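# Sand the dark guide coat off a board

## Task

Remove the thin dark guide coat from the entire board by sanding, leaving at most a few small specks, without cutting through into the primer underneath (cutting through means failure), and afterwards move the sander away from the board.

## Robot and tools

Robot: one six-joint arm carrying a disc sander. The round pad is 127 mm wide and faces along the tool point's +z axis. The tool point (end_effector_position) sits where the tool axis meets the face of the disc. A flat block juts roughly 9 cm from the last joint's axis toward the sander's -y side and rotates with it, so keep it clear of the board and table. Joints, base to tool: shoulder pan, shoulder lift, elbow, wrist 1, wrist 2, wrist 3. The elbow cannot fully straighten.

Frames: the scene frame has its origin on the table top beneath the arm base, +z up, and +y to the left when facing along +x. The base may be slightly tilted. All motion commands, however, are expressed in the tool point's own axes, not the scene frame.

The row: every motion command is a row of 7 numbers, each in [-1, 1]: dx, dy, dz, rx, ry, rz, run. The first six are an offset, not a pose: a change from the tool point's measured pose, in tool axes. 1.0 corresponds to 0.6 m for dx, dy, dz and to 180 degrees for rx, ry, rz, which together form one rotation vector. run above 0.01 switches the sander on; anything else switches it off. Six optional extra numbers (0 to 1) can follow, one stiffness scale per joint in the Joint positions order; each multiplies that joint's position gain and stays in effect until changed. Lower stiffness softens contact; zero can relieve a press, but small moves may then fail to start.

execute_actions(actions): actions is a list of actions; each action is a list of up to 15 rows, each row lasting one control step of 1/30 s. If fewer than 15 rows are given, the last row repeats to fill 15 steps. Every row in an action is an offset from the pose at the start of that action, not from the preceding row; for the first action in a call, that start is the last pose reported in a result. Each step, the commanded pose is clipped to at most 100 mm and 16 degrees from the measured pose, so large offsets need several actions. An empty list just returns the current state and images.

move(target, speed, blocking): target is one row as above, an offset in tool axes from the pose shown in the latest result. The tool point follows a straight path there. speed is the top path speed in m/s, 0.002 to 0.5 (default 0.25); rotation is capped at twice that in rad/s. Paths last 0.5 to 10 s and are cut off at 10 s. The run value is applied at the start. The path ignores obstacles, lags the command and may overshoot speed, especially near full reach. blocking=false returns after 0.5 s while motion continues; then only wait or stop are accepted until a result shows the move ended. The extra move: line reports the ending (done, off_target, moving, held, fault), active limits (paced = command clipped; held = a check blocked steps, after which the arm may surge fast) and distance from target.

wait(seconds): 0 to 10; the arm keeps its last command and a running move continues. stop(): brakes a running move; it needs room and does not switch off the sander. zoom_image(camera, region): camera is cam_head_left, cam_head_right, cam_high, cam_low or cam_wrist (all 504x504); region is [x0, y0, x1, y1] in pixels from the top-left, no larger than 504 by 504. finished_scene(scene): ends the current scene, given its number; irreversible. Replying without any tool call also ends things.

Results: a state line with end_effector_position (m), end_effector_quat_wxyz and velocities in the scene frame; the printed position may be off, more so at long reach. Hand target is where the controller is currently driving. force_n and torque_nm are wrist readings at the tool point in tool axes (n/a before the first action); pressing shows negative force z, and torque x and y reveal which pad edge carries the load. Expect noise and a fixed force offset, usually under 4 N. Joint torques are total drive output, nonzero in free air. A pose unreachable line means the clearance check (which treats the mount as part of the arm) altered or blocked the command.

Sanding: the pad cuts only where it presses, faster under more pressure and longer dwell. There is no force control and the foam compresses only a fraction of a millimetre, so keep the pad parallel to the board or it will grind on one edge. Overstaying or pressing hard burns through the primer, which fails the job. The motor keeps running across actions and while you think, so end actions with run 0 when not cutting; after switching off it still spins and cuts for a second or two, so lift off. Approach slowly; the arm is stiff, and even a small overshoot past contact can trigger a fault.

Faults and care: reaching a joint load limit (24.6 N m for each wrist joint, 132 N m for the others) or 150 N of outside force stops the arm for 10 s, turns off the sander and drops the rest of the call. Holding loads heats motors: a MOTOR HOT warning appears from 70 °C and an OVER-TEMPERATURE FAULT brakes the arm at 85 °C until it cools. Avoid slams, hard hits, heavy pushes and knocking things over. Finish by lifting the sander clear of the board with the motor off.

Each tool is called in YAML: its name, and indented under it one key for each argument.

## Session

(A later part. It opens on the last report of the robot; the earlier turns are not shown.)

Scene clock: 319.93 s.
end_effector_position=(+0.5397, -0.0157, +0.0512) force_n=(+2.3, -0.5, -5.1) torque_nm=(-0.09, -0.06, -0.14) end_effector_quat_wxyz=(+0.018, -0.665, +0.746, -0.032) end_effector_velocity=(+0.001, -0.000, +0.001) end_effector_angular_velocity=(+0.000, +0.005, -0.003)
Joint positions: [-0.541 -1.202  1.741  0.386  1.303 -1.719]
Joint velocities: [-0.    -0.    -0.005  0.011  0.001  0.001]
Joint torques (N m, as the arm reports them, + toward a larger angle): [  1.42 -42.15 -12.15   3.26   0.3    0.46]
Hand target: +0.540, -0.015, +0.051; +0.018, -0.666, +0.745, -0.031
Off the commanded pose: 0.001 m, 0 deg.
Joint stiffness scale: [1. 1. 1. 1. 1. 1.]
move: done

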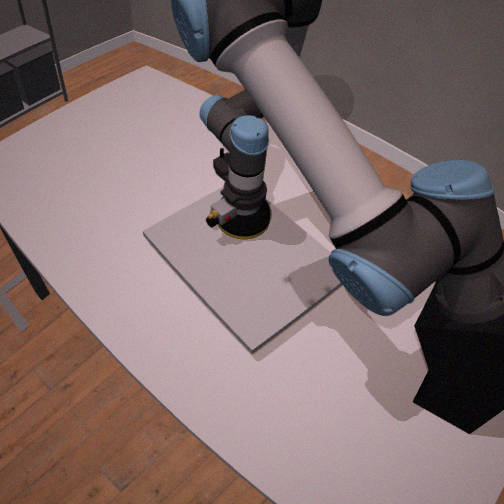

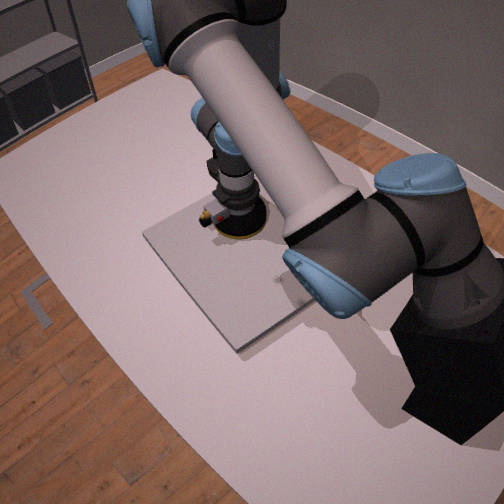

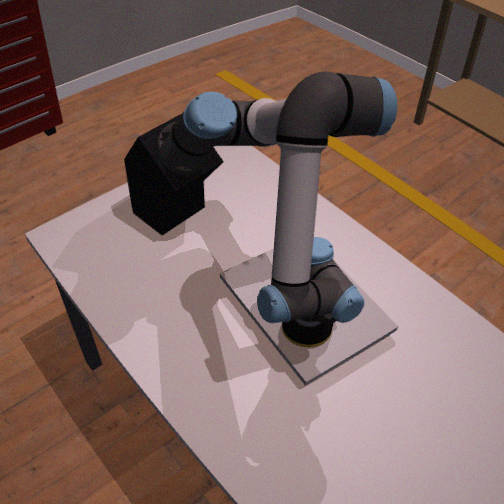

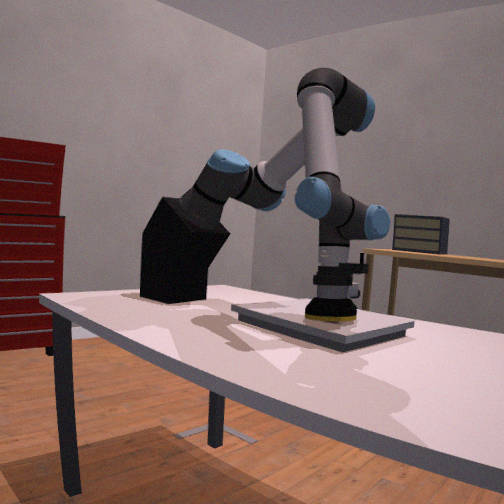

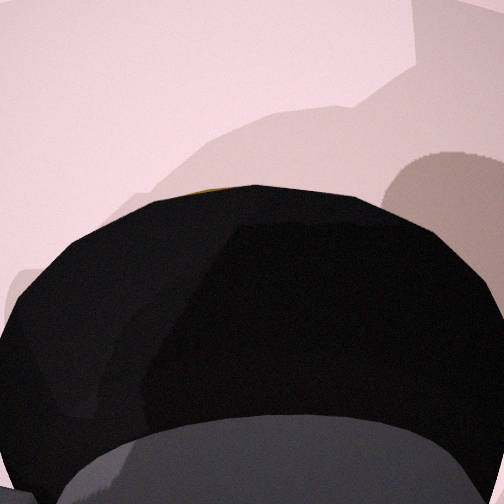

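execute_actions:
  actions: []

Scene clock: 322.23 s.
end_effector_position=(+0.5397, -0.0157, +0.0513) force_n=(-1.9, +0.0, -2.3) torque_nm=(-0.05, +0.10, +0.12) end_effector_quat_wxyz=(+0.018, -0.665, +0.746, -0.032) end_effector_velocity=(+0.000, -0.000, -0.000) end_effector_angular_velocity=(-0.001, +0.000, +0.001)
Joint positions: [-0.541 -1.202  1.74   0.387  1.303 -1.719]
Joint velocities: [ 0.     0.    -0.     0.     0.001 -0.001]
Joint torques (N m, as the arm reports them, + toward a larger angle): [  0.84 -42.21 -10.85   3.33   0.32   0.3 ]
Hand target: +0.540, -0.015, +0.051; +0.018, -0.666, +0.745, -0.031
Off the commanded pose: 0.001 m, 0 deg.
Joint stiffness scale: [1. 1. 1. 1. 1. 1.]

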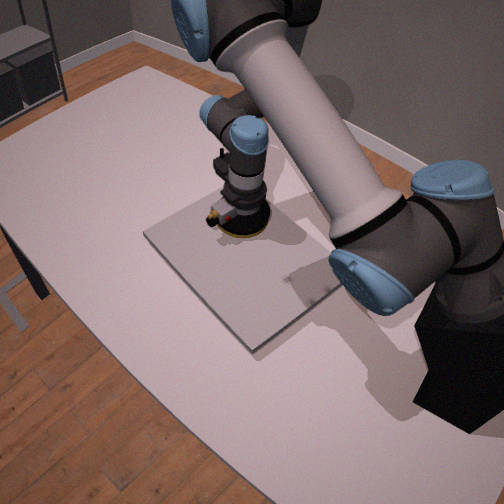

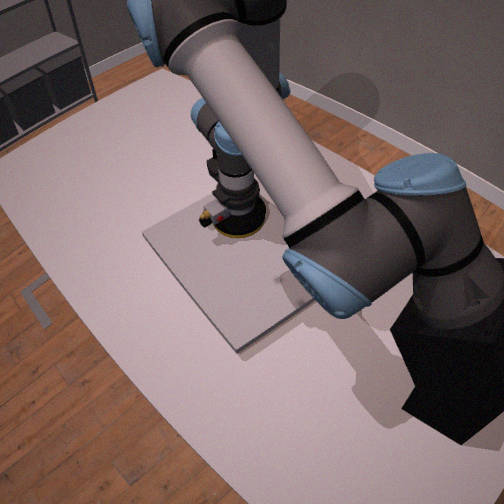

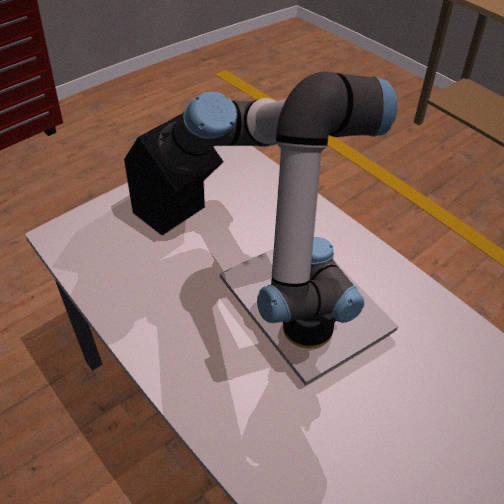

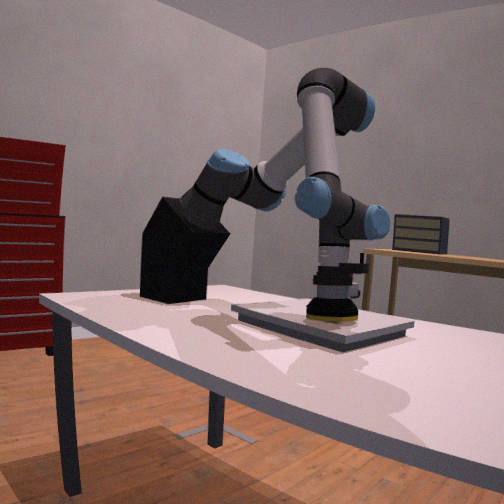

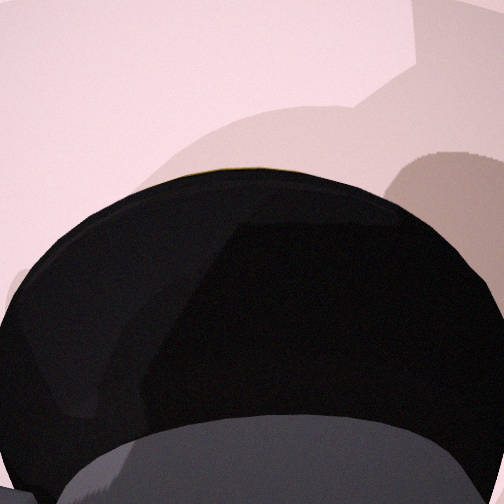

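execute_actions:
  actions:
    - [[0,0,0.00093,-0.00057,-0.00083,-0.0007,0],[0,0,0.00187,-0.00115,-0.00166,-0.0014,0],[0,0,0.0028,-0.00172,-0.00248,-0.0021,0],[0,0,0.00373,-0.00229,-0.00331,-0.0028,0],[0,0,0.00467,-0.00287,-0.00414,-0.0035,0]]

Scene clock: 327.43 s.
end_effector_position=(+0.5392, -0.0145, +0.0489) force_n=(+2.5, +2.9, -1.2) torque_nm=(+0.32, -0.14, +0.04) end_effector_quat_wxyz=(+0.020, -0.670, +0.742, -0.024) end_effector_velocity=(+0.000, +0.002, +0.000) end_effector_angular_velocity=(+0.007, +0.001, +0.008)
Joint positions: [-0.543 -1.193  1.733  0.397  1.291 -1.736]
Joint velocities: [-0.    -0.    -0.001  0.004 -0.007 -0.008]
Joint torques (N m, as the arm reports them, + toward a larger angle): [ -2.24 -42.74 -11.05   3.35  -0.56  -0.3 ]
Hand target: +0.540, -0.016, +0.049; +0.020, -0.669, +0.742, -0.024
Off the commanded pose: 0.002 m, 0 deg.
Joint stiffness scale: [1. 1. 1. 1. 1. 1.]

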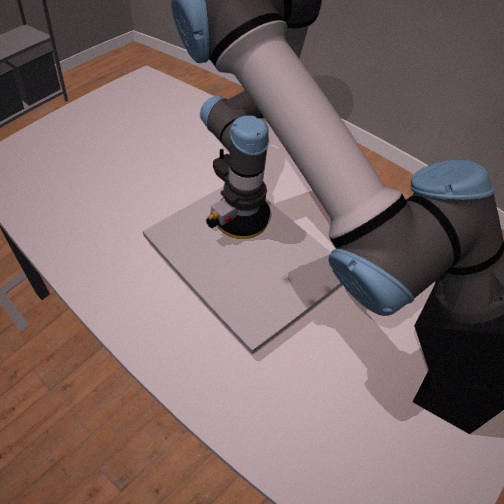

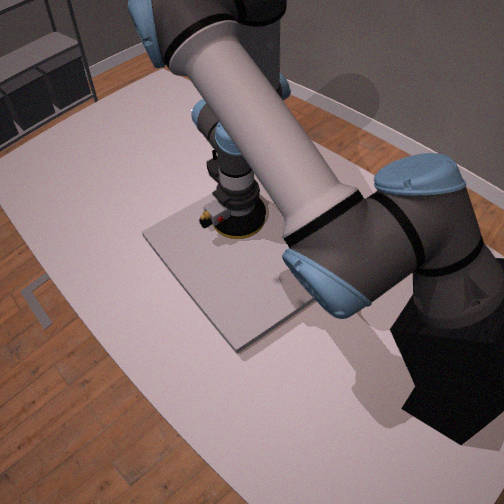

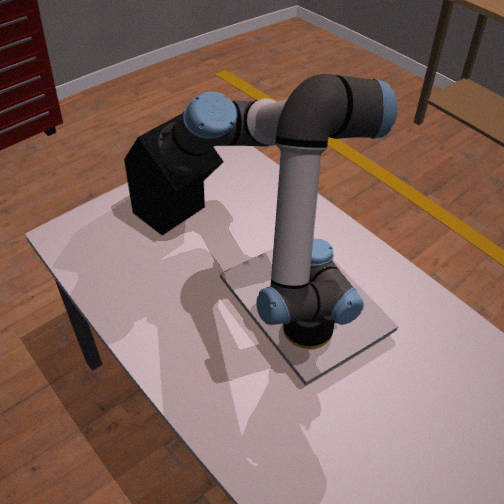

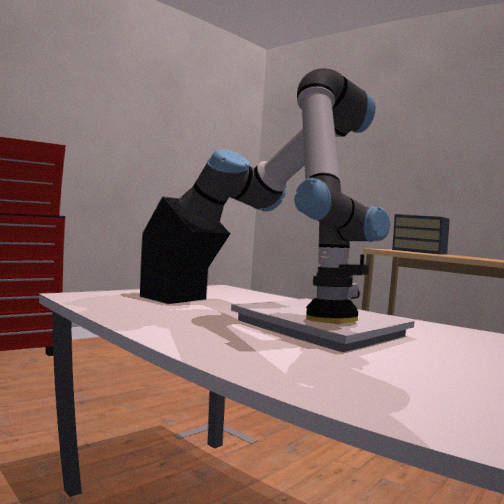

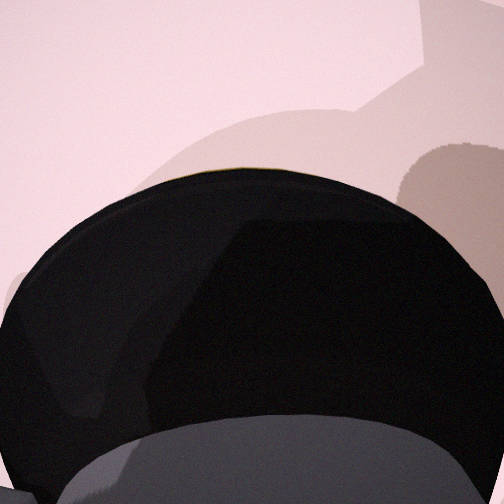

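execute_actions:
  actions:
    - [[0,0,0,0,0,0,1]]
    - [[0,-0.00555,0.00352,-0.00048,0,0,1],[0,-0.01045,0.00712,-0.00111,-0.00008,0.00006,1],[0,-0.014,0.01077,-0.00216,-0.00034,0.00025,1],[0,-0.01733,0.01448,-0.00321,-0.0006,0.00045,1],[0,-0.02078,0.01828,-0.00379,-0.00086,0.00064,1],[0,-0.02633,0.01883,-0.00385,-0.00086,0.00064,1],[0,-0.03183,0.01938,-0.00391,-0.00086,0.00064,1],[0,-0.03733,0.01993,-0.00395,-0.00086,0.00064,1],[0,-0.04283,0.0205,-0.00401,-0.00086,0.00064,1],[0,-0.04833,0.02105,-0.00407,-0.00086,0.00064,1],[0,-0.05383,0.02157,-0.00414,-0.00086,0.00064,1],[0,-0.05933,0.0221,-0.00417,-0.00086,0.00064,1],[0,-0.06483,0.02262,-0.00423,-0.00086,0.00064,1],[0,-0.07033,0.02313,-0.00427,-0.00086,0.00064,1],[0,-0.07583,0.02367,-0.00433,-0.00086,0.00064,1]]
    - [[0,-0.02167,0.01495,-0.00439,-0.00086,0.00064,1],[0,-0.02733,0.01548,-0.00446,-0.00086,0.00064,1],[0,-0.03283,0.01602,-0.00452,-0.00086,0.00064,1],[0,-0.03833,0.01655,-0.00458,-0.00086,0.00064,1],[0,-0.044,0.01708,-0.00465,-0.00086,0.00064,1],[0,-0.0495,0.0176,-0.00471,-0.00086,0.00064,1],[0,-0.055,0.01812,-0.00477,-0.00086,0.00064,1],[0,-0.0605,0.01863,-0.00481,-0.00086,0.00064,1],[0,-0.06617,0.01917,-0.00487,-0.00086,0.00064,1],[0,-0.07167,0.01968,-0.0049,-0.00086,0.00064,1],[0,-0.07967,0.01553,-0.00398,-0.0006,0.00045,1],[0,-0.08783,0.01132,-0.00302,-0.0003,0.0002,1],[0,-0.09583,0.007,-0.00207,0,0,1],[0,-0.10183,0.00268,-0.00191,0,0,1],[0,-0.1075,-0.00162,-0.00191,0,0,1]]
    - [[0,-0.0275,-0.0117,0,0,0,0],[0,-0.03,-0.0167,0,0,0,0],[0,-0.0317,-0.0217,0,0,0,0],[0,-0.0333,-0.0267,0,0,0,0],[0,-0.0333,-0.0317,0,0,0,0],[0,-0.0333,-0.0367,0,0,0,0],[0,-0.0333,-0.0417,0,0,0,0],[0,-0.0333,-0.0467,0,0,0,0],[0,-0.0333,-0.05,0,0,0,0]]

zoom_image:
  camera: "cam_head_left"
  region: [130, 160, 360, 360]

zoom_image:
  camera: "cam_high"
  region: [210, 225, 410, 395]

Scene clock: 332.83 s.
end_effector_position=(+0.6471, -0.0270, +0.0765) force_n=(+2.4, +1.4, -0.1) torque_nm=(+0.19, -0.16, +0.00) end_effector_quat_wxyz=(+0.023, -0.671, +0.741, -0.029) end_effector_velocity=(+0.004, +0.000, +0.025) end_effector_angular_velocity=(+0.000, -0.003, +0.002)
Joint positions: [-0.522 -1.113  1.381  0.651  1.304 -1.718]
Joint velocities: [-0.012 -0.043  0.006  0.036 -0.008 -0.01 ]
Joint torques (N m, as the arm reports them, + toward a larger angle): [ -3.82 -50.53 -11.21   3.34  -0.73   0.11]
Hand target: +0.644, -0.028, +0.077; +0.021, -0.670, +0.742, -0.026
Off the commanded pose: 0.003 m, 0 deg.
Joint stiffness scale: [1. 1. 1. 1. 1. 1.]

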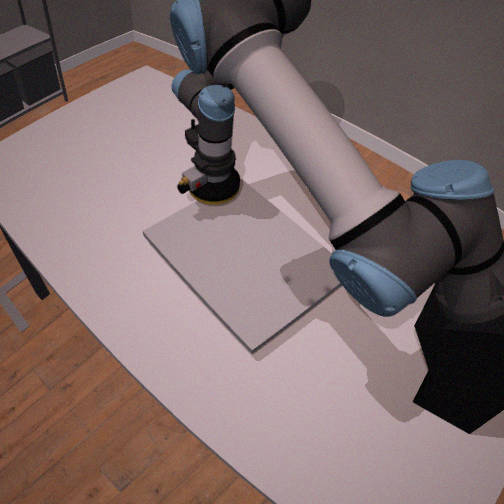

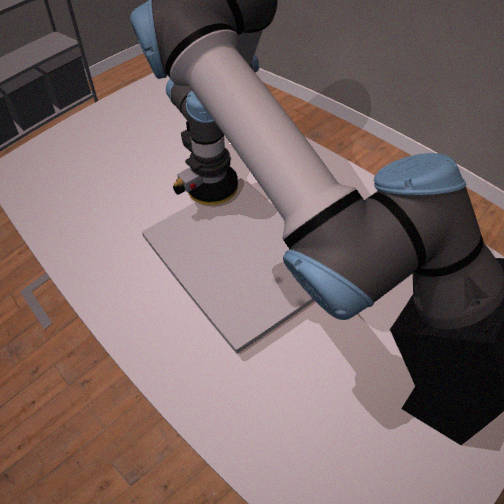

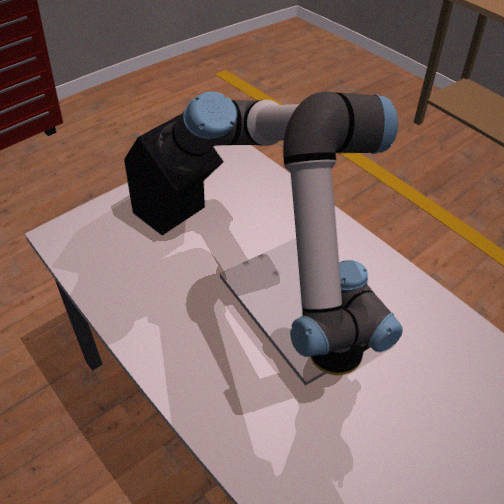

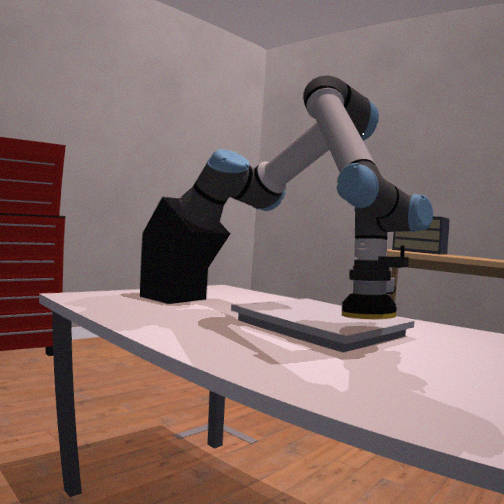

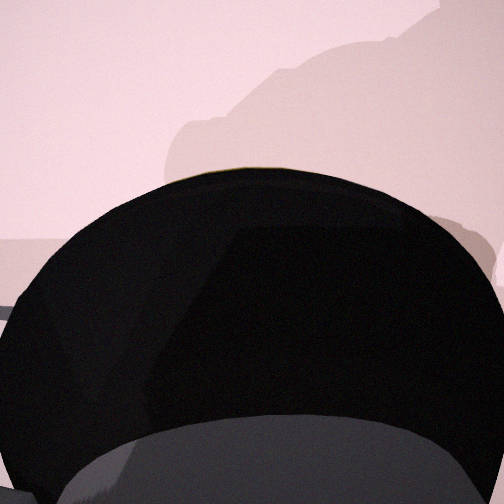

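Region (130, 160, 360, 360) of cam_head_left's 504x504 image, scaled by 2.191, with more detail than that image has; it fills the top 438 rows of this view, and the rest is white.

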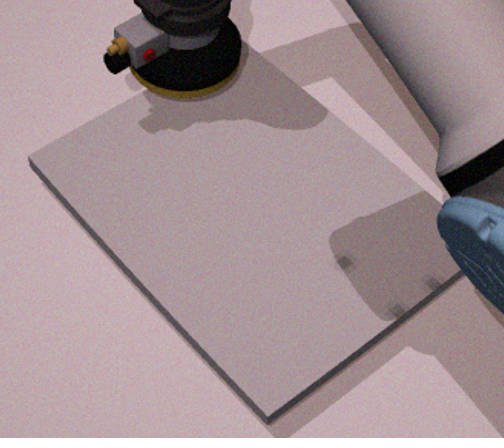

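Region (210, 225, 410, 395) of cam_high's 504x504 image, scaled by 2.520, with more detail than that image has; it fills the top 428 rows of this view, and the rest is white.

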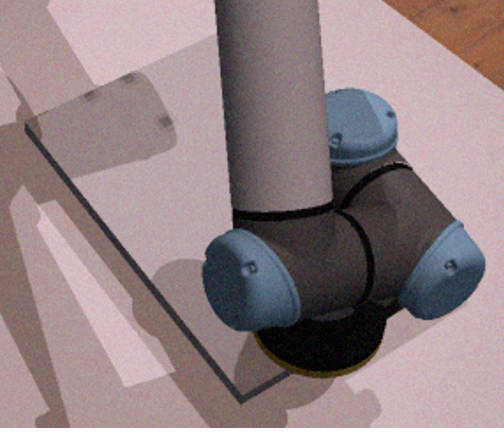

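move:
  target: [0.28, 0.0, -0.2, -0.02, 0, 0, 0]
  speed: 0.3

zoom_image:
  camera: "cam_head_left"
  region: [130, 160, 380, 370]

zoom_image:
  camera: "cam_high"
  region: [210, 215, 410, 395]

Scene clock: 335.00 s.
end_effector_position=(+0.6210, -0.1918, +0.1975) force_n=(+3.7, +4.5, +0.0) torque_nm=(+0.39, -0.19, -0.19) end_effector_quat_wxyz=(+0.001, -0.671, +0.742, -0.007) end_effector_velocity=(-0.001, +0.002, +0.000) end_effector_angular_velocity=(+0.009, +0.006, +0.007)
Joint positions: [-0.923 -1.191  1.326  0.979  1.112 -2.104]
Joint velocities: [-0.     0.002 -0.002  0.01  -0.004 -0.012]
Joint torques (N m, as the arm reports them, + toward a larger angle): [-10.34 -44.85 -19.95   3.29  -0.76   0.08]
Hand target: +0.622, -0.192, +0.197; +0.002, -0.671, +0.741, -0.006
Off the commanded pose: 0.001 m, 0 deg.
Joint stiffness scale: [1. 1. 1. 1. 1. 1.]
move: done

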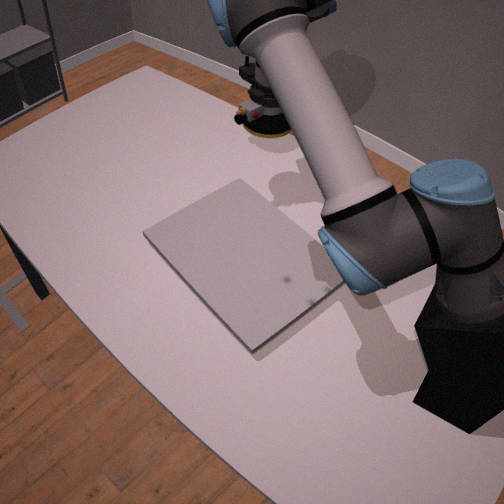

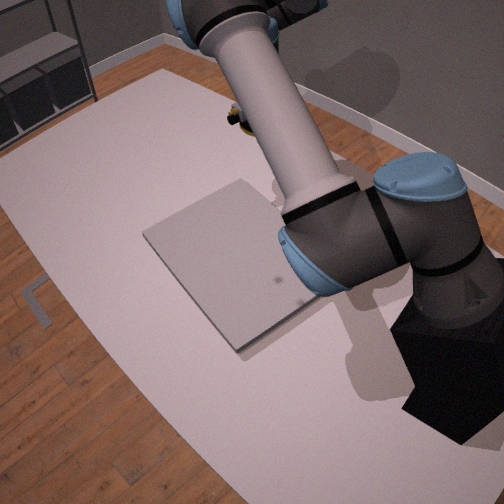

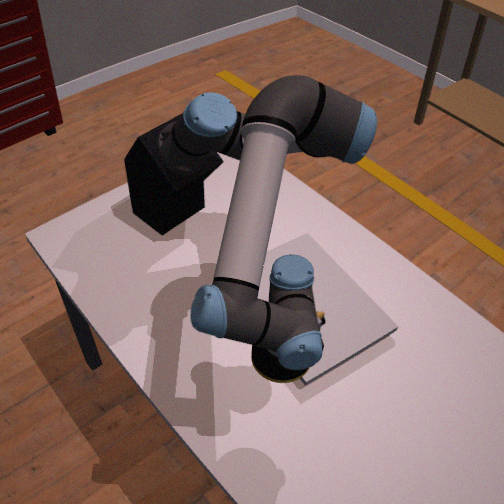

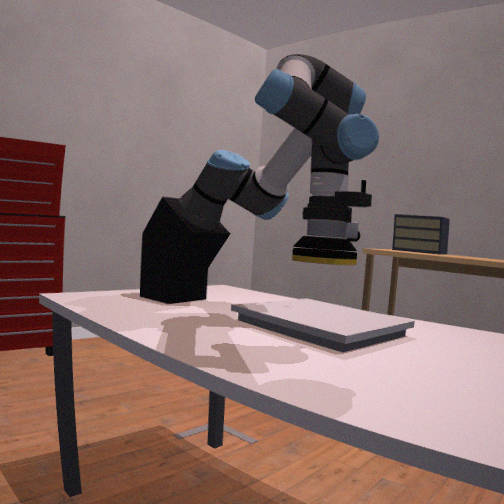

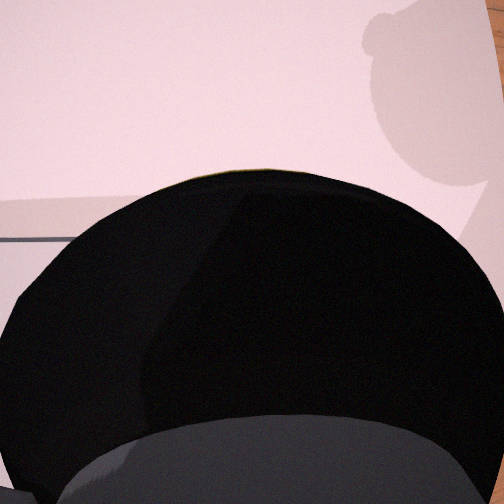

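Region (130, 160, 380, 370) of cam_head_left's 504x504 image, scaled by 2.016, with more detail than that image has; it fills the top 423 rows of this view, and the rest is white.

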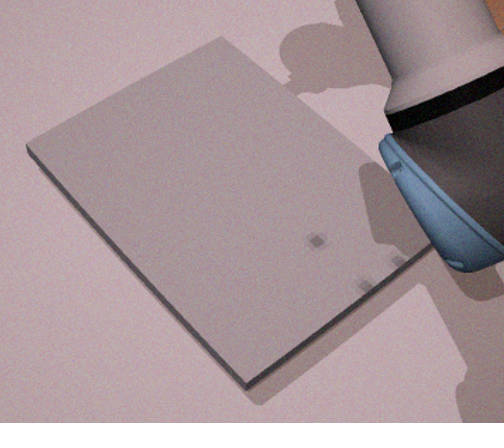

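Region (210, 215, 410, 395) of cam_high's 504x504 image, scaled by 2.520, with more detail than that image has; it fills the top 454 rows of this view, and the rest is white.

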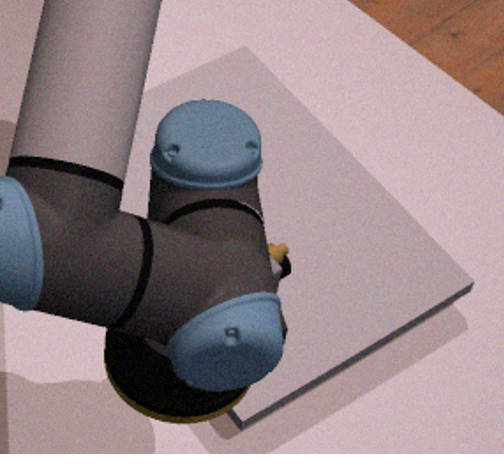

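finished_scene:
  scene: 1

The scene is finished: the task was done.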